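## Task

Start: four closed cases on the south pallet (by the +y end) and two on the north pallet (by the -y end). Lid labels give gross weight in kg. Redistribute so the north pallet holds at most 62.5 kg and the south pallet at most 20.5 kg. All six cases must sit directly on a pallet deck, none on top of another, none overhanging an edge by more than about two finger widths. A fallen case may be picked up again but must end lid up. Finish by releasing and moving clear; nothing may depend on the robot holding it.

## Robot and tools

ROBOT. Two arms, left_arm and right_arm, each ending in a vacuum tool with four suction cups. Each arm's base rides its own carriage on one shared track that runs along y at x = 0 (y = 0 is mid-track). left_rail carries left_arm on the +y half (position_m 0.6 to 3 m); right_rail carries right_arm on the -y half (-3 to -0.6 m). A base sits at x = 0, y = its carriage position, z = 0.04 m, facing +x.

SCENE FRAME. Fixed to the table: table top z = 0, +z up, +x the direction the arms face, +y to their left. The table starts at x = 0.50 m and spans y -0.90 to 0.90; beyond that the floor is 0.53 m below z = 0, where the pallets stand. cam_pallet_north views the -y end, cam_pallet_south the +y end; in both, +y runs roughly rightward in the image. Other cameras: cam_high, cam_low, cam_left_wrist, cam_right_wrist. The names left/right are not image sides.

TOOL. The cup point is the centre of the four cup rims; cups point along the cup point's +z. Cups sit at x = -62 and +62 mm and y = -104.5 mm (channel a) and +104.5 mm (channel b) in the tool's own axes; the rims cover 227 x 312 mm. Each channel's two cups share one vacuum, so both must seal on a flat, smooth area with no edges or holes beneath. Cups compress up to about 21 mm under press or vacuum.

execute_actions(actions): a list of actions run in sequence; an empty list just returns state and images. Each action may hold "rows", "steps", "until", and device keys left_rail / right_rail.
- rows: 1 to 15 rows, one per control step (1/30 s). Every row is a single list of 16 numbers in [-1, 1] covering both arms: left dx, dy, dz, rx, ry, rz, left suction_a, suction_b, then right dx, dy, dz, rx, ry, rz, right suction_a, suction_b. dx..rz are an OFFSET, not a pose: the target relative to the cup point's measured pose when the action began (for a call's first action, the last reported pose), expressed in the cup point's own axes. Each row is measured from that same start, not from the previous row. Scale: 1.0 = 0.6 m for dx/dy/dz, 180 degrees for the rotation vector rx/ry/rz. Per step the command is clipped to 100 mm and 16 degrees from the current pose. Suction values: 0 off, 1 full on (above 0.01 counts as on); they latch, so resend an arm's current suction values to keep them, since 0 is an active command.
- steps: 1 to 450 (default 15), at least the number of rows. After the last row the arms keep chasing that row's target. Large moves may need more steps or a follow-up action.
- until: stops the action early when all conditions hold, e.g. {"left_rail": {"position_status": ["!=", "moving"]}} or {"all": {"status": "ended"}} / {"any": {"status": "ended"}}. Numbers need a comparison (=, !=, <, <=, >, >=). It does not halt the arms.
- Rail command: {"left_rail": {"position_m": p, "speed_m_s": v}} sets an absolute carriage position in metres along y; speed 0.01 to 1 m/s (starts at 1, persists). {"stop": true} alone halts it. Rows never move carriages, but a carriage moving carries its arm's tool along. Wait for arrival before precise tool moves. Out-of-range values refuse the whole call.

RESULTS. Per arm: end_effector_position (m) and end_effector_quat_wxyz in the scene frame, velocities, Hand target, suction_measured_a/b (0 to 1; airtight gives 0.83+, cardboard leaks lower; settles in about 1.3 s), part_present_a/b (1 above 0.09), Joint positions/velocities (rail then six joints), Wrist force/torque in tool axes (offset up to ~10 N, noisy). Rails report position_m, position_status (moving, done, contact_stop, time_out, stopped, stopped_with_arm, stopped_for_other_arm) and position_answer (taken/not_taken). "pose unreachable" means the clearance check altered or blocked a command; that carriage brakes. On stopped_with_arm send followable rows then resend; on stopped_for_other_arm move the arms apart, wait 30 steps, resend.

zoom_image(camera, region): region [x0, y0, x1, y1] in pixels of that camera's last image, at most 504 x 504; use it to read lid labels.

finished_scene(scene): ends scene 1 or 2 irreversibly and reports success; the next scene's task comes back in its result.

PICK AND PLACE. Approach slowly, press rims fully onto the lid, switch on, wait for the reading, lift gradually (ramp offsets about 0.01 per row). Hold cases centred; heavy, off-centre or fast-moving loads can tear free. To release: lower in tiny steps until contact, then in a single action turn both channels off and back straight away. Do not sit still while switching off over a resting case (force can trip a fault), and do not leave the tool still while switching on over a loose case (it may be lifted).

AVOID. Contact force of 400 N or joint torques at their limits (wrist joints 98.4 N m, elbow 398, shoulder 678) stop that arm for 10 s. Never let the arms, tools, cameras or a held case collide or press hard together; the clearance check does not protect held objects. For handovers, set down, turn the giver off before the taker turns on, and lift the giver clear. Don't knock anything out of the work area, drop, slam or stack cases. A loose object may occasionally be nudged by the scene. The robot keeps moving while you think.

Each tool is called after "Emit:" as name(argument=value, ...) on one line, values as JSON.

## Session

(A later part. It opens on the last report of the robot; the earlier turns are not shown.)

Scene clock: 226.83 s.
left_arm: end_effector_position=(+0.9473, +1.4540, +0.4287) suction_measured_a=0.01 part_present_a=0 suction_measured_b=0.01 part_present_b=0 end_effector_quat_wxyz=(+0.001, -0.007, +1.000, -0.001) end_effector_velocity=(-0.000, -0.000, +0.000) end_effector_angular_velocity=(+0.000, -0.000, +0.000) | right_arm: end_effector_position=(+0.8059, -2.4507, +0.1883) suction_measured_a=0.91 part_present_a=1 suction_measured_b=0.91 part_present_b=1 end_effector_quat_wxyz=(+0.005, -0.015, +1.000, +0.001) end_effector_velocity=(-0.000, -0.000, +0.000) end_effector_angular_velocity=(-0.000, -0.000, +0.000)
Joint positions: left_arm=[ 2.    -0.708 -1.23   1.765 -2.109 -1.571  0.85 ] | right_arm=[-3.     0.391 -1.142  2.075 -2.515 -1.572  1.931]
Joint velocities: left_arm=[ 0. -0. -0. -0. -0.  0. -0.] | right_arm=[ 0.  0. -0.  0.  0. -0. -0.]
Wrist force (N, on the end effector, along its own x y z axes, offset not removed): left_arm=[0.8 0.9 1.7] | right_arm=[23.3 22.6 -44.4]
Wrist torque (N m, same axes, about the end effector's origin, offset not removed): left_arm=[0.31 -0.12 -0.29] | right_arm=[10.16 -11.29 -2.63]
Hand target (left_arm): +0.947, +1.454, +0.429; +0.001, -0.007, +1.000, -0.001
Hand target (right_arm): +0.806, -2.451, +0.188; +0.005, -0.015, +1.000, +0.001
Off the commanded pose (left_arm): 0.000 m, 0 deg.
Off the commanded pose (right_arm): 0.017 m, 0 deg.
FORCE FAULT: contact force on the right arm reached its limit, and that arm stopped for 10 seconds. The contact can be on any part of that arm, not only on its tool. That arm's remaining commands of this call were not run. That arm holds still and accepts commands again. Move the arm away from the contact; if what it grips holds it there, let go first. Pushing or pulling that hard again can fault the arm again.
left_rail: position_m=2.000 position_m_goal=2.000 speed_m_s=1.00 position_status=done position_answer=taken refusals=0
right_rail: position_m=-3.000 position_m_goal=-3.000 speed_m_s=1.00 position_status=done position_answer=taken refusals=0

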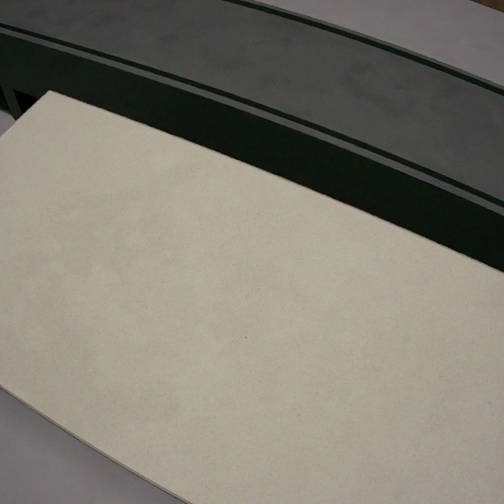

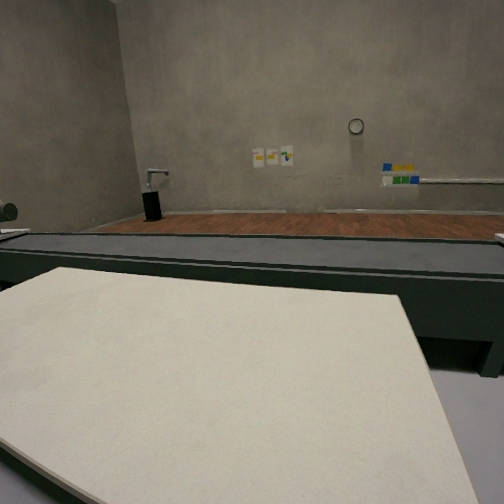

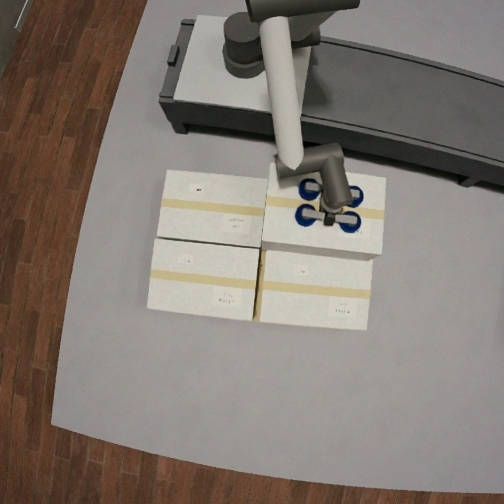

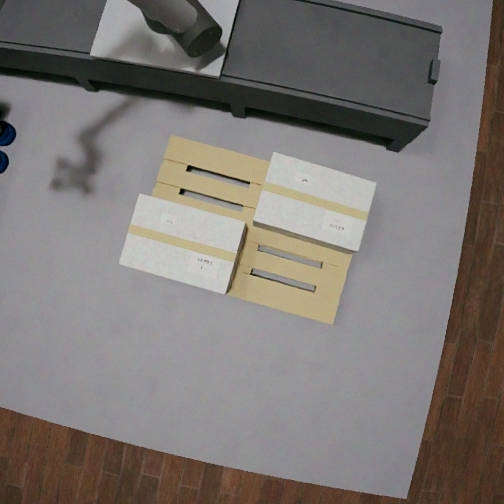

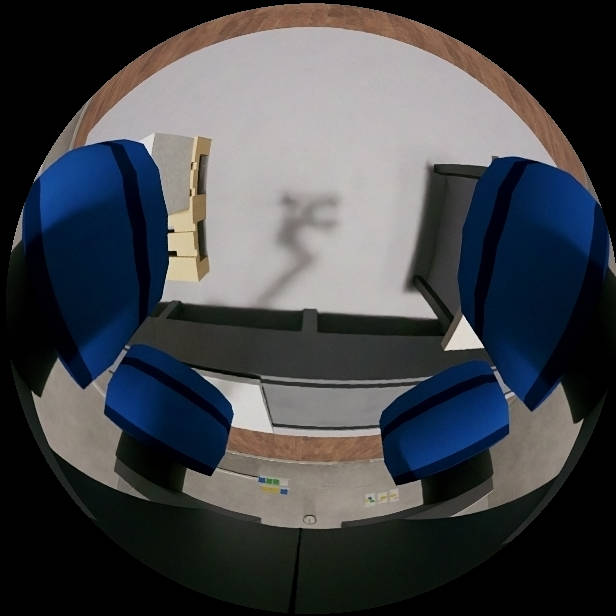

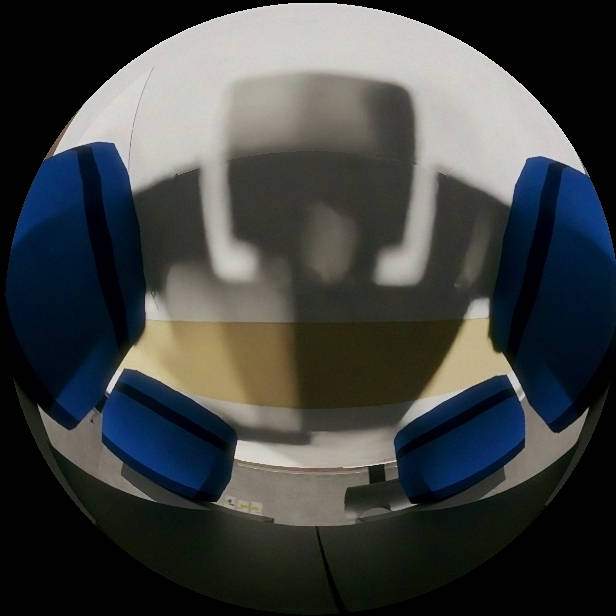

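Emit:
execute_actions(actions=[{"rows":[[0,0,0,0,0,0,0,0,0,0,-0.02,0,0,0,1,1]],"steps":20}])

Emit:
zoom_image(camera="cam_pallet_north", region=[220,140,420,340])

Scene clock: 232.73 s.
left_arm: end_effector_position=(+0.9473, +1.4540, +0.4287) suction_measured_a=0.01 part_present_a=0 suction_measured_b=0.01 part_present_b=0 end_effector_quat_wxyz=(+0.001, -0.007, +1.000, -0.001) end_effector_velocity=(-0.000, -0.000, +0.000) end_effector_angular_velocity=(-0.000, -0.000, +0.000) | right_arm: end_effector_position=(+0.8057, -2.4508, +0.2001) suction_measured_a=0.91 part_present_a=1 suction_measured_b=0.91 part_present_b=1 end_effector_quat_wxyz=(+0.005, -0.015, +1.000, +0.001) end_effector_velocity=(+0.000, +0.000, +0.001) end_effector_angular_velocity=(+0.000, -0.001, -0.000)
Joint positions: left_arm=[ 2.    -0.708 -1.23   1.765 -2.109 -1.571  0.85 ] | right_arm=[-3.     0.391 -1.155  2.071 -2.498 -1.572  1.931]
Joint velocities: left_arm=[ 0. -0. -0. -0. -0. -0. -0.] | right_arm=[ 0.    -0.    -0.001 -0.001  0.001 -0.     0.   ]
Wrist force (N, on the end effector, along its own x y z axes, offset not removed): left_arm=[-4.1 2.1 2.7] | right_arm=[-2.4 6.5 51.3]
Wrist torque (N m, same axes, about the end effector's origin, offset not removed): left_arm=[0.45 0.59 -0.17] | right_arm=[7.30 1.26 -0.44]
Hand target (left_arm): +0.947, +1.454, +0.429; +0.001, -0.007, +1.000, -0.001
Hand target (right_arm): +0.806, -2.451, +0.200; +0.005, -0.015, +1.000, +0.001
Off the commanded pose (left_arm): 0.000 m, 0 deg.
Off the commanded pose (right_arm): 0.000 m, 0 deg.
left_rail: position_m=2.000 position_m_goal=2.000 speed_m_s=1.00 position_status=done position_answer=taken refusals=0
right_rail: position_m=-3.000 position_m_goal=-3.000 speed_m_s=1.00 position_status=done position_answer=taken refusals=0

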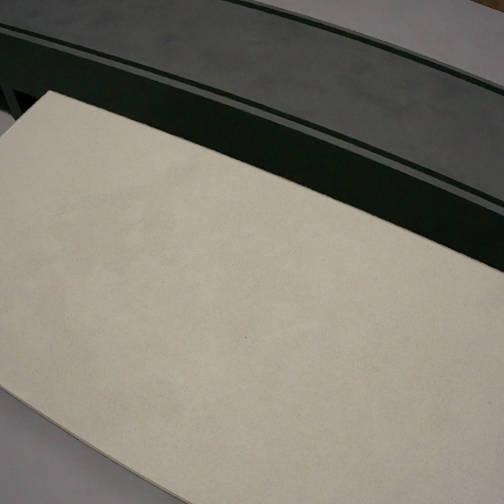

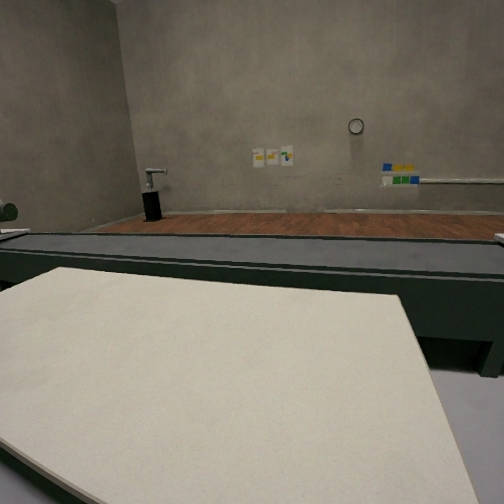

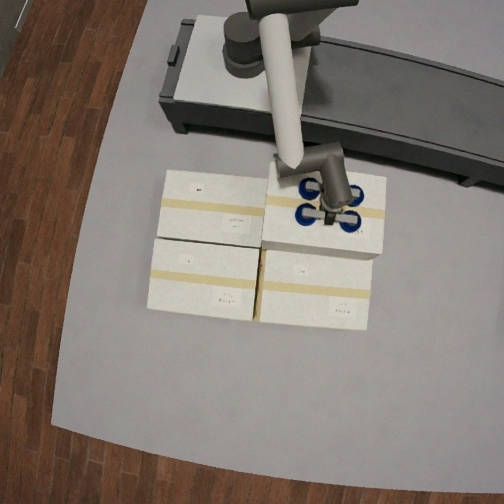

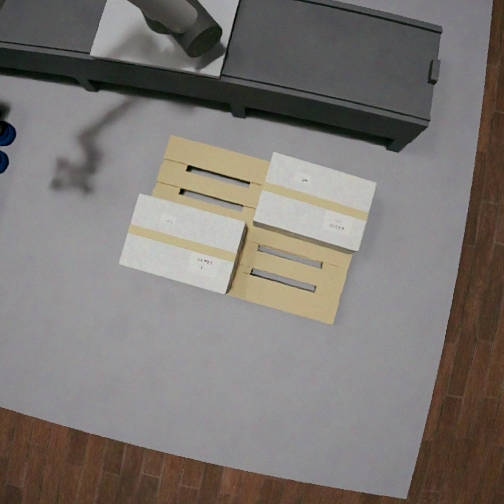

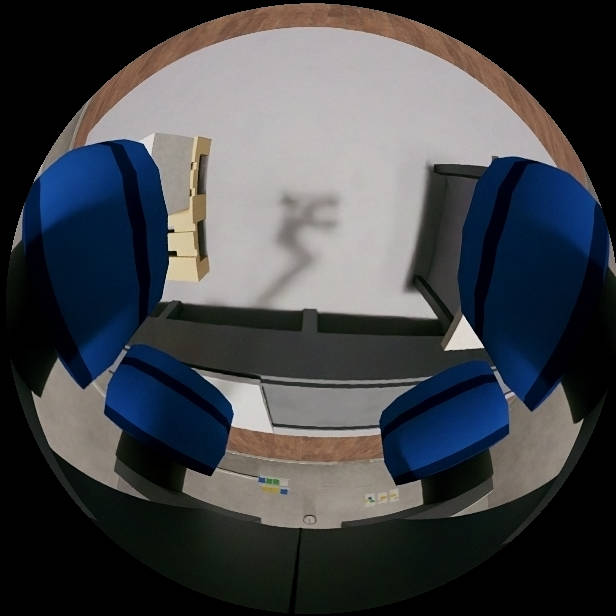

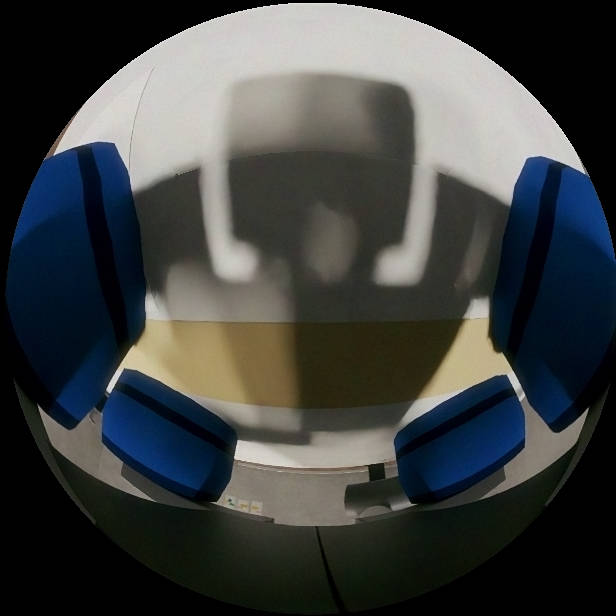

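Region (220, 140, 420, 340) of cam_pallet_north's 504x504 image, scaled by 2.520, with more detail than that image has.

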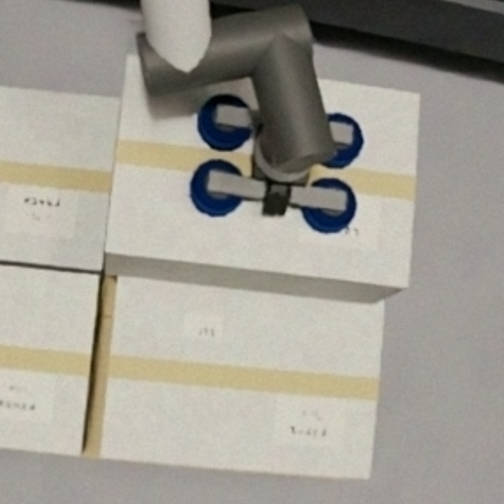

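Emit:
execute_actions(actions=[{"rows":[[0,0,0,0,0,0,0,0,0.04,0,0,0,0,0,1,1]],"steps":20},{"rows":[[0,0,0,0,0,0,0,0,0,0,0.005,0,0,0,1,1],[0,0,0,0,0,0,0,0,0,0,0.01,0,0,0,1,1],[0,0,0,0,0,0,0,0,0,0,0.015,0,0,0,1,1],[0,0,0,0,0,0,0,0,0,0,0.02,0,0,0,1,1],[0,0,0,0,0,0,0,0,0,0,0.025,0,0,0,1,1],[0,0,0,0,0,0,0,0,0,0,0.03,0,0,0,1,1]],"steps":25}])

Scene clock: 241.50 s.
left_arm: end_effector_position=(+0.9473, +1.4540, +0.4287) suction_measured_a=0.01 part_present_a=0 suction_measured_b=0.01 part_present_b=0 end_effector_quat_wxyz=(+0.001, -0.007, +1.000, -0.001) end_effector_velocity=(+0.000, +0.000, -0.000) end_effector_angular_velocity=(+0.000, +0.000, +0.000) | right_arm: end_effector_position=(+0.7822, -2.4514, +0.1819) suction_measured_a=0.91 part_present_a=1 suction_measured_b=0.91 part_present_b=1 end_effector_quat_wxyz=(+0.005, -0.015, +1.000, +0.001) end_effector_velocity=(-0.000, -0.000, -0.001) end_effector_angular_velocity=(-0.000, +0.000, -0.000)
Joint positions: left_arm=[ 2.    -0.708 -1.23   1.765 -2.109 -1.571  0.85 ] | right_arm=[-3.     0.4   -1.151  2.107 -2.538 -1.572  1.941]
Joint velocities: left_arm=[ 0.  0.  0. -0.  0. -0. -0.] | right_arm=[ 0.     0.     0.001  0.    -0.001 -0.     0.   ]
Wrist force (N, on the end effector, along its own x y z axes, offset not removed): left_arm=[-5.1 -0.7 0.6] | right_arm=[1.1 8.3 52.9]
Wrist torque (N m, same axes, about the end effector's origin, offset not removed): left_arm=[0.08 0.68 -0.23] | right_arm=[7.73 0.72 -0.38]
Hand target (left_arm): +0.947, +1.454, +0.429; +0.001, -0.007, +1.000, -0.001
Hand target (right_arm): +0.782, -2.451, +0.182; +0.005, -0.015, +1.000, +0.001
Off the commanded pose (left_arm): 0.000 m, 0 deg.
Off the commanded pose (right_arm): 0.000 m, 0 deg.
left_rail: position_m=2.000 position_m_goal=2.000 speed_m_s=1.00 position_status=done position_answer=taken refusals=0
right_rail: position_m=-3.000 position_m_goal=-3.000 speed_m_s=1.00 position_status=done position_answer=taken refusals=0

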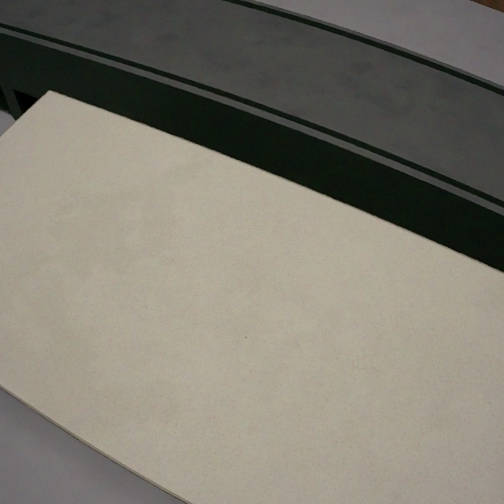

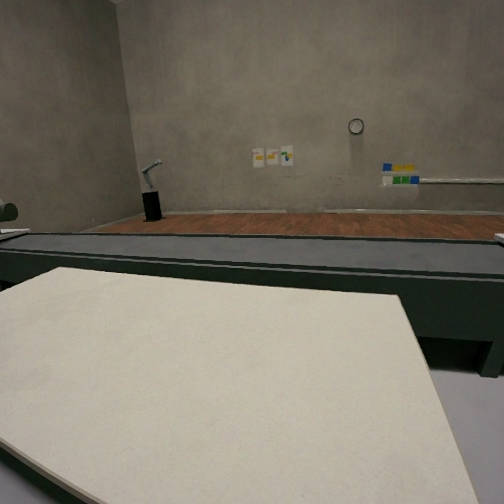

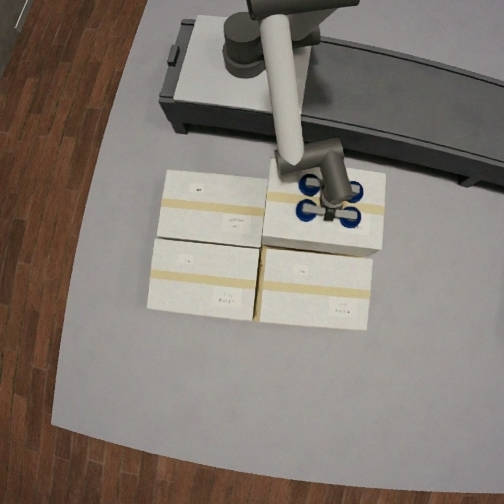

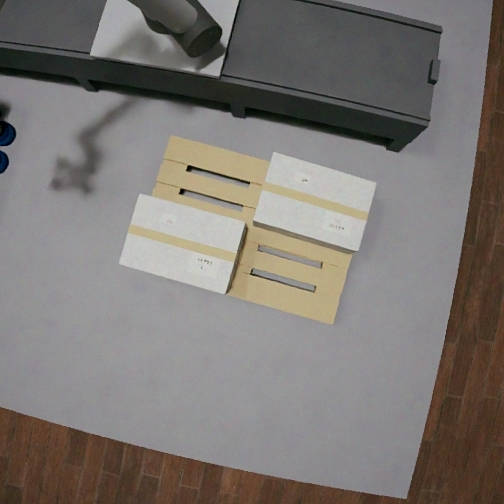

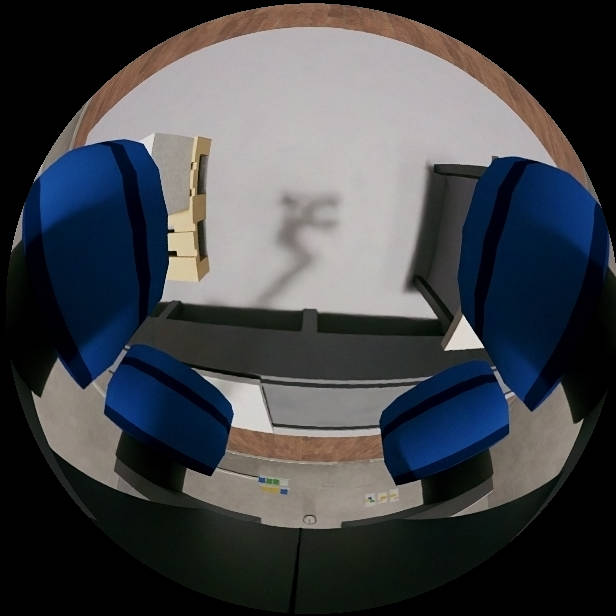

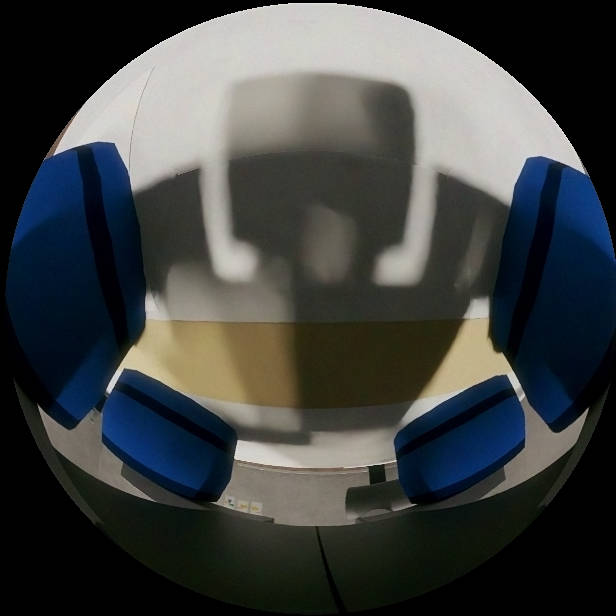

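Emit:
execute_actions(actions=[{"rows":[[0,0,0,0,0,0,0,0,0,0.02,0.04,0,0,0,1,1]],"steps":20},{"rows":[[0,0,0,0,0,0,0,0,0,0,0.005,0,0,0,1,1],[0,0,0,0,0,0,0,0,0,0,0.01,0,0,0,1,1],[0,0,0,0,0,0,0,0,0,0,0.015,0,0,0,1,1],[0,0,0,0,0,0,0,0,0,0,0.02,0,0,0,1,1],[0,0,0,0,0,0,0,0,0,0,0.025,0,0,0,1,1],[0,0,0,0,0,0,0,0,0,0,0.03,0,0,0,1,1],[0,0,0,0,0,0,0,0,0,0,0.035,0,0,0,1,1],[0,0,0,0,0,0,0,0,0,0,0.04,0,0,0,1,1],[0,0,0,0,0,0,0,0,0,0,0.05,0,0,0,1,1],[0,0,0,0,0,0,0,0,0,0,0.06,0,0,0,1,1]],"steps":20},{"rows":[[0,0,0,0,0,0,0,0,-0.012,0,0.33,0,0,0,1,1]],"steps":40}])

Emit:
zoom_image(camera="cam_pallet_north", region=[220,140,420,340])

Scene clock: 261.03 s.
left_arm: end_effector_position=(+0.9473, +1.4540, +0.4287) suction_measured_a=0.01 part_present_a=0 suction_measured_b=0.01 part_present_b=0 end_effector_quat_wxyz=(+0.001, -0.007, +1.000, -0.001) end_effector_velocity=(-0.000, +0.000, -0.000) end_effector_angular_velocity=(-0.000, -0.000, +0.000) | right_arm: end_effector_position=(+0.7915, -2.4386, -0.0742) suction_measured_a=0.91 part_present_a=1 suction_measured_b=0.91 part_present_b=1 end_effector_quat_wxyz=(+0.005, -0.015, +1.000, +0.001) end_effector_velocity=(+0.000, +0.000, -0.000) end_effector_angular_velocity=(+0.000, -0.000, -0.000)
Joint positions: left_arm=[ 2.    -0.708 -1.23   1.765 -2.109 -1.571  0.85 ] | right_arm=[-3.     0.409 -0.829  2.115 -2.868 -1.572  1.949]
Joint velocities: left_arm=[ 0.  0.  0.  0. -0. -0. -0.] | right_arm=[ 0.  0.  0. -0. -0.  0.  0.]
Wrist force (N, on the end effector, along its own x y z axes, offset not removed): left_arm=[-3.9 -1.7 -0.3] | right_arm=[28.3 0.1 45.0]
Wrist torque (N m, same axes, about the end effector's origin, offset not removed): left_arm=[-0.21 0.49 -0.23] | right_arm=[6.25 6.07 -6.76]
Hand target (left_arm): +0.947, +1.454, +0.429; +0.001, -0.007, +1.000, -0.001
Hand target (right_arm): +0.792, -2.439, -0.074; +0.005, -0.015, +1.000, +0.001
Off the commanded pose (left_arm): 0.000 m, 0 deg.
Off the commanded pose (right_arm): 0.000 m, 0 deg.
left_rail: position_m=2.000 position_m_goal=2.000 speed_m_s=1.00 position_status=done position_answer=taken refusals=0
right_rail: position_m=-3.000 position_m_goal=-3.000 speed_m_s=1.00 position_status=done position_answer=taken refusals=0

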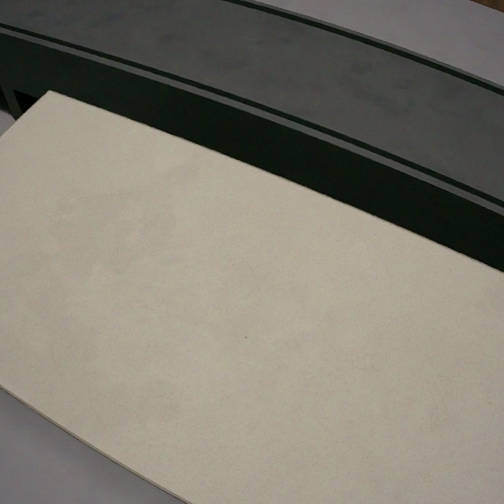

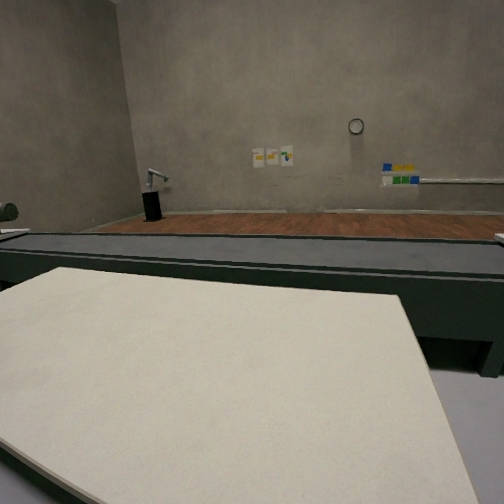

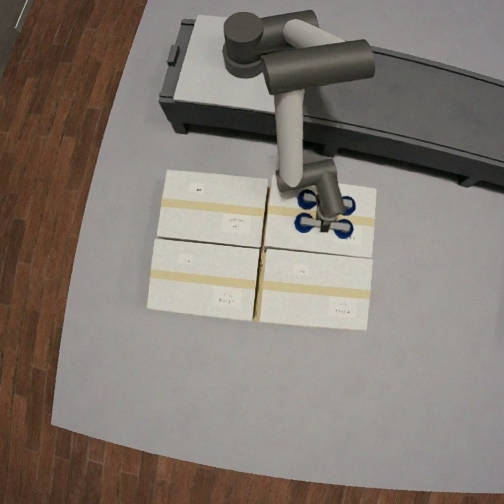

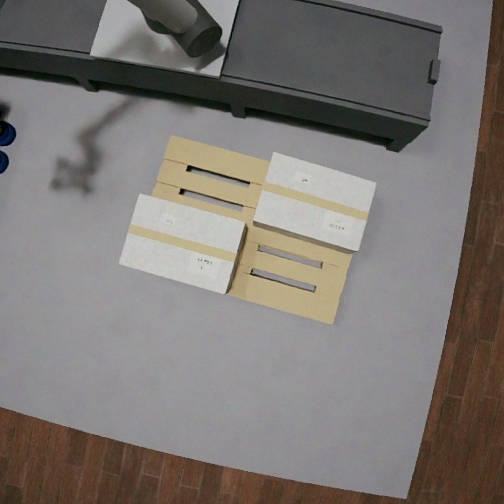

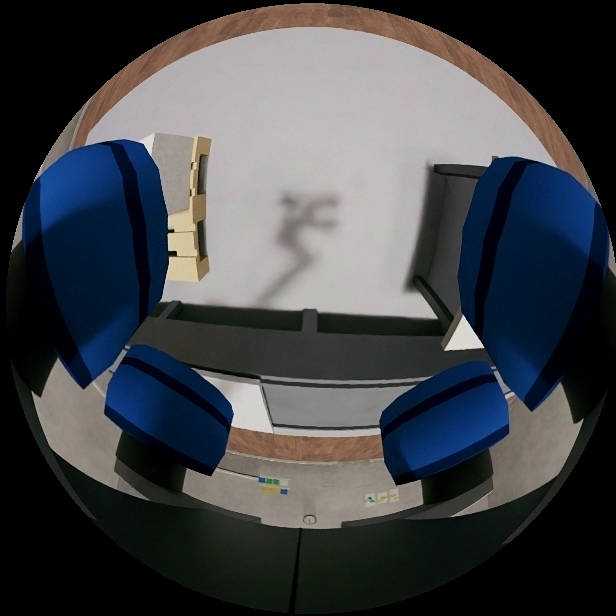

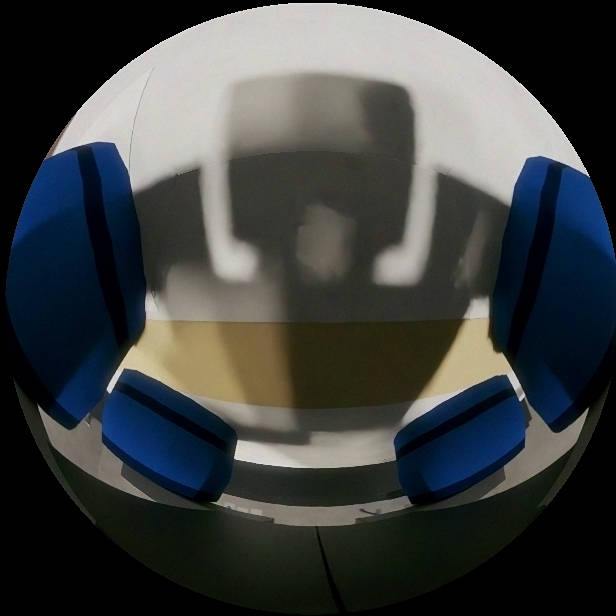

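Region (220, 140, 420, 340) of cam_pallet_north's 504x504 image, scaled by 2.520, with more detail than that image has.

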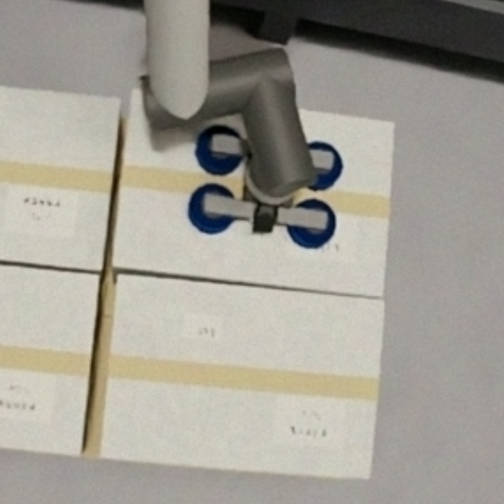

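Emit:
execute_actions(actions=[{"rows":[[0,0,0,0,0,0,0,0,0.008,-0.013,0.04,0,0,0,1,1]],"steps":30}])

Emit:
execute_actions(actions=[{"rows":[[0,0,0,0,0,0,0,0,0,0,0.008,0,0,0,1,1]],"steps":20}])

Scene clock: 267.93 s.
left_arm: end_effector_position=(+0.9473, +1.4540, +0.4287) suction_measured_a=0.01 part_present_a=0 suction_measured_b=0.01 part_present_b=0 end_effector_quat_wxyz=(+0.001, -0.007, +1.000, -0.001) end_effector_velocity=(+0.000, -0.000, -0.000) end_effector_angular_velocity=(+0.000, +0.000, +0.000) | right_arm: end_effector_position=(+0.7872, -2.4465, -0.0983) suction_measured_a=0.91 part_present_a=1 suction_measured_b=0.91 part_present_b=1 end_effector_quat_wxyz=(+0.005, -0.015, +1.000, +0.001) end_effector_velocity=(-0.000, -0.000, -0.000) end_effector_angular_velocity=(-0.000, +0.000, -0.000)
Joint positions: left_arm=[ 2.    -0.708 -1.23   1.765 -2.109 -1.571  0.85 ] | right_arm=[-3.     0.403 -0.8    2.124 -2.905 -1.572  1.943]
Joint velocities: left_arm=[ 0. -0.  0. -0.  0. -0. -0.] | right_arm=[ 0. -0.  0.  0. -0.  0. -0.]
Wrist force (N, on the end effector, along its own x y z axes, offset not removed): left_arm=[0.0 1.9 -0.4] | right_arm=[-1.0 5.0 51.4]
Wrist torque (N m, same axes, about the end effector's origin, offset not removed): left_arm=[0.23 0.07 -0.18] | right_arm=[7.39 1.01 -0.46]
Hand target (left_arm): +0.947, +1.454, +0.429; +0.001, -0.007, +1.000, -0.001
Hand target (right_arm): +0.787, -2.446, -0.098; +0.005, -0.015, +1.000, +0.001
Off the commanded pose (left_arm): 0.000 m, 0 deg.
Off the commanded pose (right_arm): 0.000 m, 0 deg.
left_rail: position_m=2.000 position_m_goal=2.000 speed_m_s=1.00 position_status=done position_answer=taken refusals=0
right_rail: position_m=-3.000 position_m_goal=-3.000 speed_m_s=1.00 position_status=done position_answer=taken refusals=0

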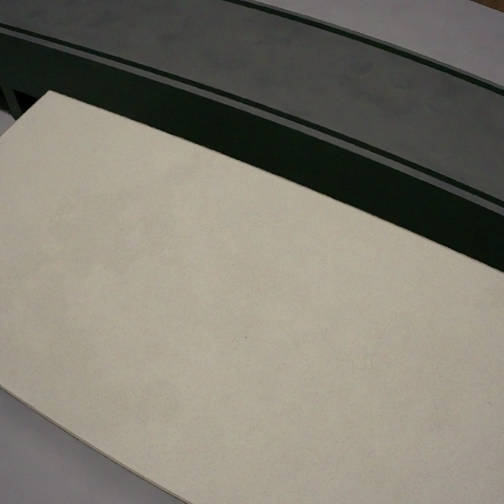

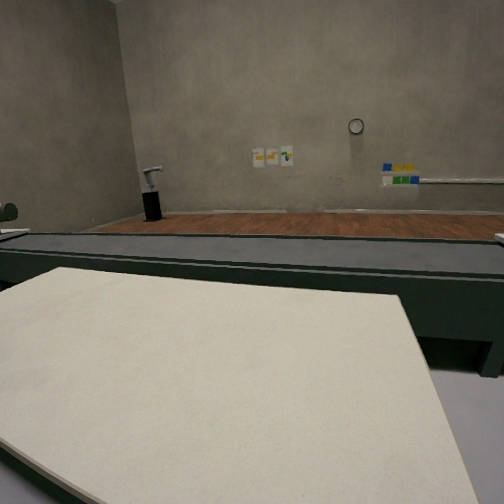

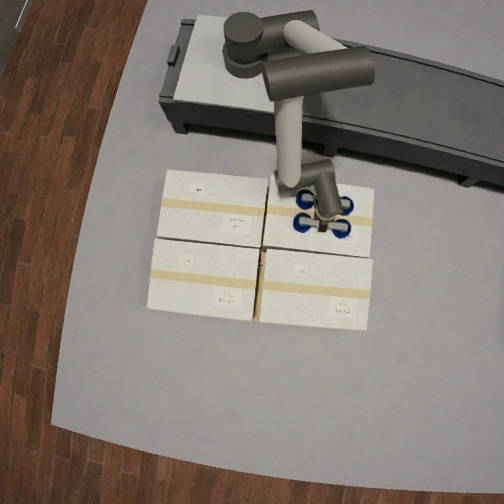

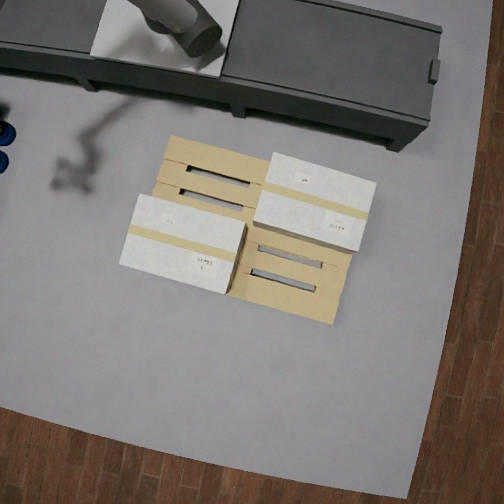

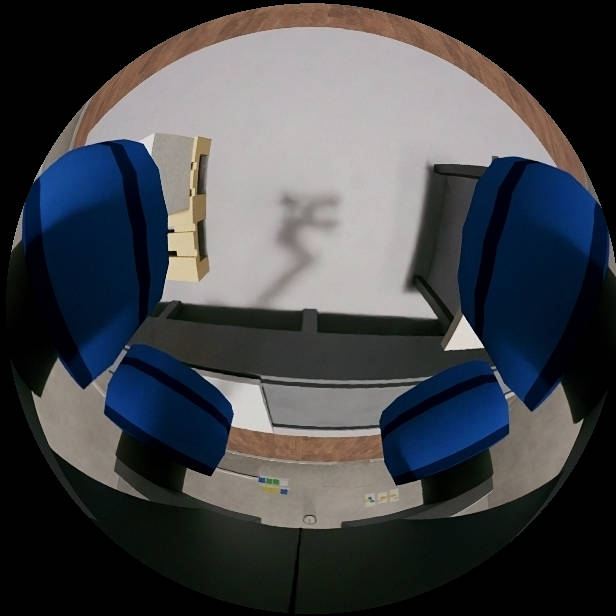

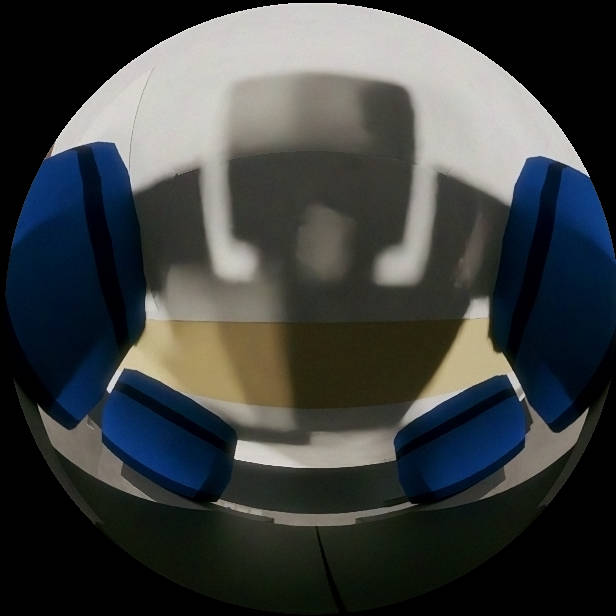

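Scene clock: 268.60 s.
left_arm: end_effector_position=(+0.9473, +1.4540, +0.4287) suction_measured_a=0.01 part_present_a=0 suction_measured_b=0.01 part_present_b=0 end_effector_quat_wxyz=(+0.001, -0.007, +1.000, -0.001) end_effector_velocity=(-0.000, -0.000, +0.000) end_effector_angular_velocity=(+0.000, -0.000, -0.000) | right_arm: end_effector_position=(+0.7872, -2.4465, -0.1030) suction_measured_a=0.91 part_present_a=1 suction_measured_b=0.91 part_present_b=1 end_effector_quat_wxyz=(+0.005, -0.015, +1.000, +0.001) end_effector_velocity=(+0.000, +0.000, -0.000) end_effector_angular_velocity=(+0.000, -0.000, +0.000)
Joint positions: left_arm=[ 2.    -0.708 -1.23   1.765 -2.109 -1.571  0.85 ] | right_arm=[-3.     0.403 -0.794  2.123 -2.911 -1.572  1.943]
Joint velocities: left_arm=[ 0. -0. -0. -0.  0.  0.  0.] | right_arm=[ 0. -0.  0. -0. -0.  0. -0.]
Wrist force (N, on the end effector, along its own x y z axes, offset not removed): left_arm=[0.0 0.4 -0.8] | right_arm=[-0.4 4.1 54.1]
Wrist torque (N m, same axes, about the end effector's origin, offset not removed): left_arm=[0.20 0.03 -0.20] | right_arm=[7.24 0.94 -0.37]
Hand target (left_arm): +0.947, +1.454, +0.429; +0.001, -0.007, +1.000, -0.001
Hand target (right_arm): +0.787, -2.446, -0.103; +0.005, -0.015, +1.000, +0.001
Off the commanded pose (left_arm): 0.000 m, 0 deg.
Off the commanded pose (right_arm): 0.000 m, 0 deg.
left_rail: position_m=2.000 position_m_goal=2.000 speed_m_s=1.00 position_status=done position_answer=taken refusals=0
right_rail: position_m=-3.000 position_m_goal=-3.000 speed_m_s=1.00 position_status=done position_answer=taken refusals=0

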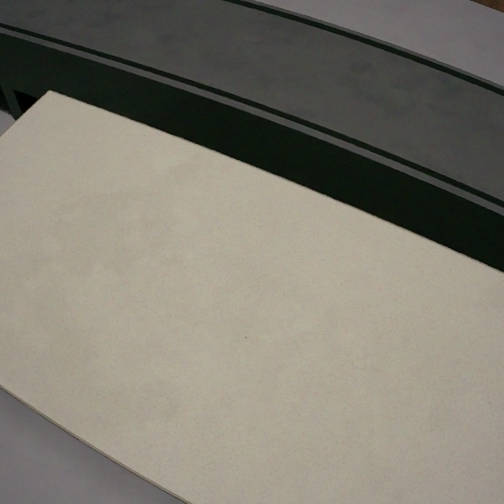

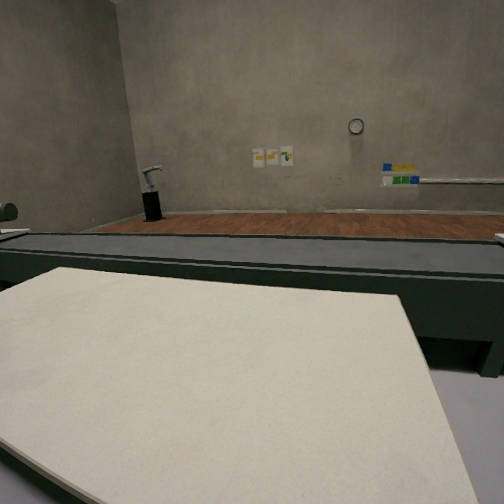

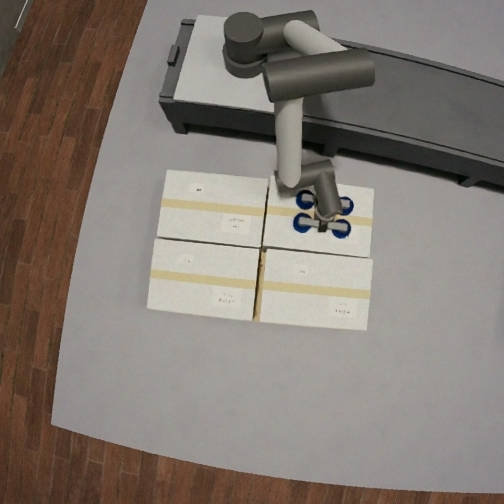

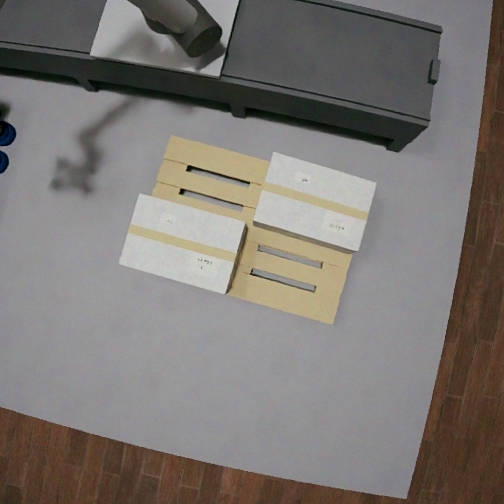

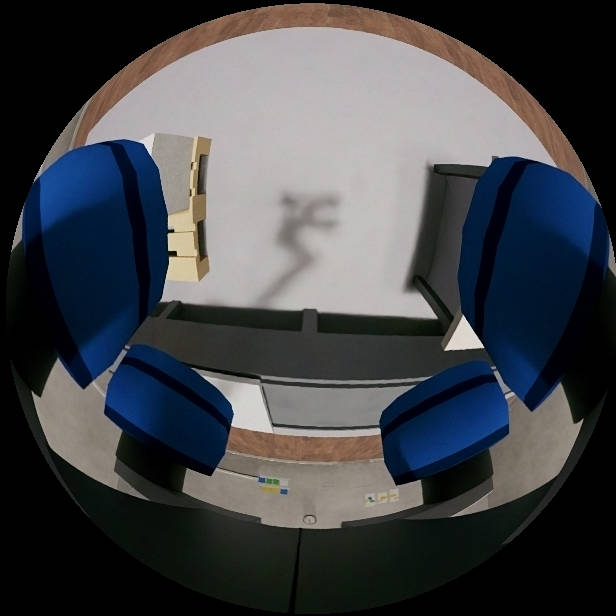

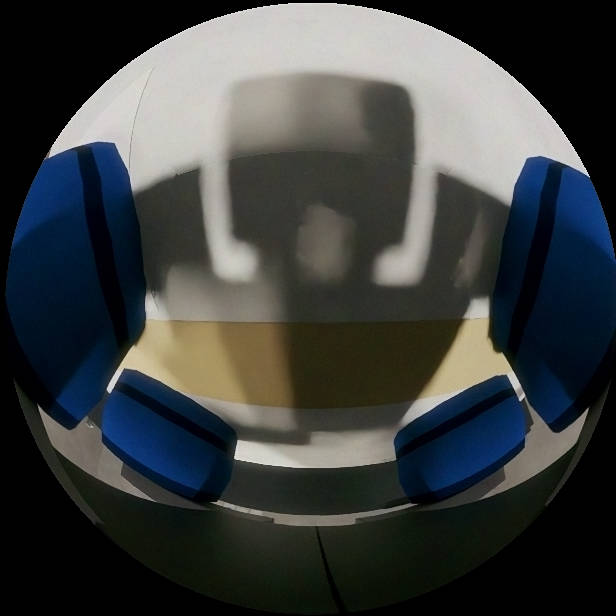

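Emit:
execute_actions(actions=[{"rows":[[0,0,0,0,0,0,0,0,0,0,0.007,0,0,0,1,1]],"steps":20},{"rows":[[0,0,0,0,0,0,0,0,0,0,-0.6,0,0,0,0,0]],"steps":45}])

Scene clock: 275.63 s.
left_arm: end_effector_position=(+0.9473, +1.4540, +0.4287) suction_measured_a=0.01 part_present_a=0 suction_measured_b=0.01 part_present_b=0 end_effector_quat_wxyz=(+0.001, -0.007, +1.000, -0.001) end_effector_velocity=(-0.000, +0.000, +0.000) end_effector_angular_velocity=(-0.000, -0.000, +0.000) | right_arm: end_effector_position=(+0.7835, -2.4474, +0.2525) suction_measured_a=0.00 part_present_a=0 suction_measured_b=0.00 part_present_b=0 end_effector_quat_wxyz=(+0.005, -0.015, +1.000, +0.001) end_effector_velocity=(+0.000, -0.000, +0.001) end_effector_angular_velocity=(-0.000, +0.000, -0.000)
Joint positions: left_arm=[ 2.    -0.708 -1.23   1.765 -2.109 -1.571  0.85 ] | right_arm=[-3.     0.404 -1.223  2.072 -2.432 -1.572  1.944]
Joint velocities: left_arm=[ 0.  0. -0. -0. -0.  0. -0.] | right_arm=[ 0.    -0.    -0.001 -0.001  0.002 -0.    -0.   ]
Wrist force (N, on the end effector, along its own x y z axes, offset not removed): left_arm=[-1.6 4.2 2.3] | right_arm=[-0.9 6.5 -0.6]
Wrist torque (N m, same axes, about the end effector's origin, offset not removed): left_arm=[0.66 0.08 -0.24] | right_arm=[1.29 -0.18 -0.42]
Hand target (left_arm): +0.947, +1.454, +0.429; +0.001, -0.007, +1.000, -0.001
Hand target (right_arm): +0.784, -2.447, +0.253; +0.005, -0.015, +1.000, +0.001
Off the commanded pose (left_arm): 0.000 m, 0 deg.
Off the commanded pose (right_arm): 0.000 m, 0 deg.
left_rail: position_m=2.000 position_m_goal=2.000 speed_m_s=1.00 position_status=done position_answer=taken refusals=0
right_rail: position_m=-3.000 position_m_goal=-3.000 speed_m_s=1.00 position_status=done position_answer=taken refusals=0

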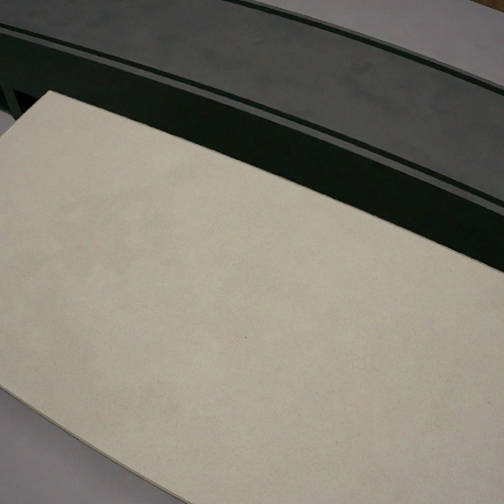

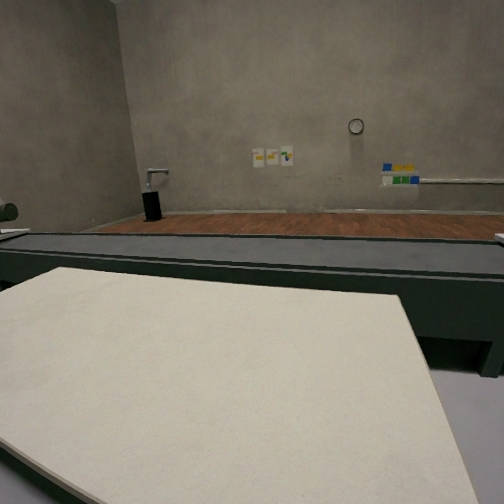

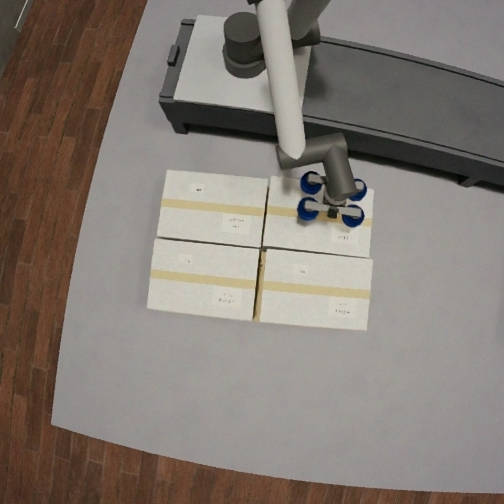

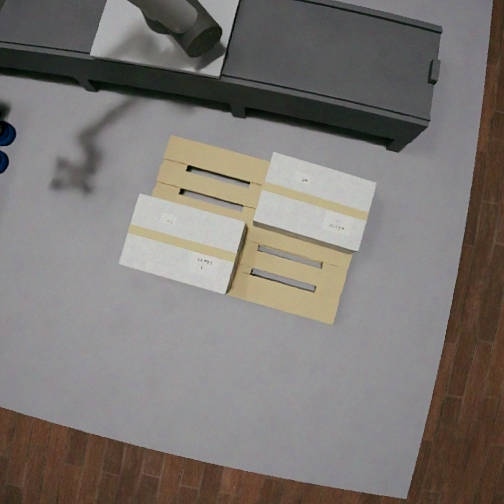

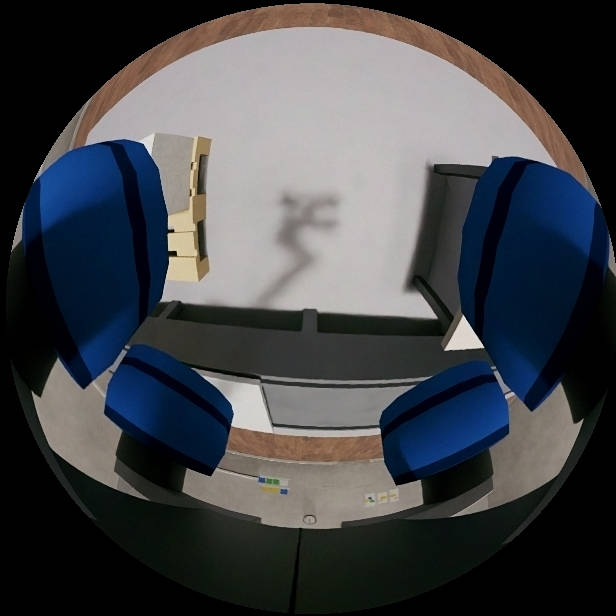

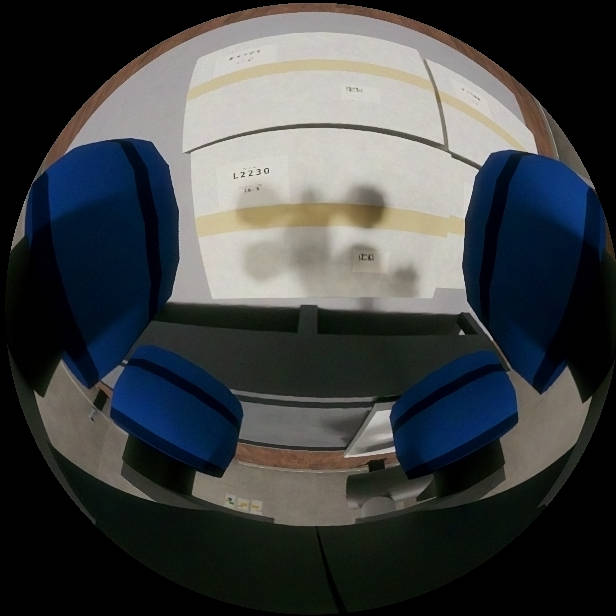

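Emit:
finished_scene(scene=2)

The scene is finished: the task was done.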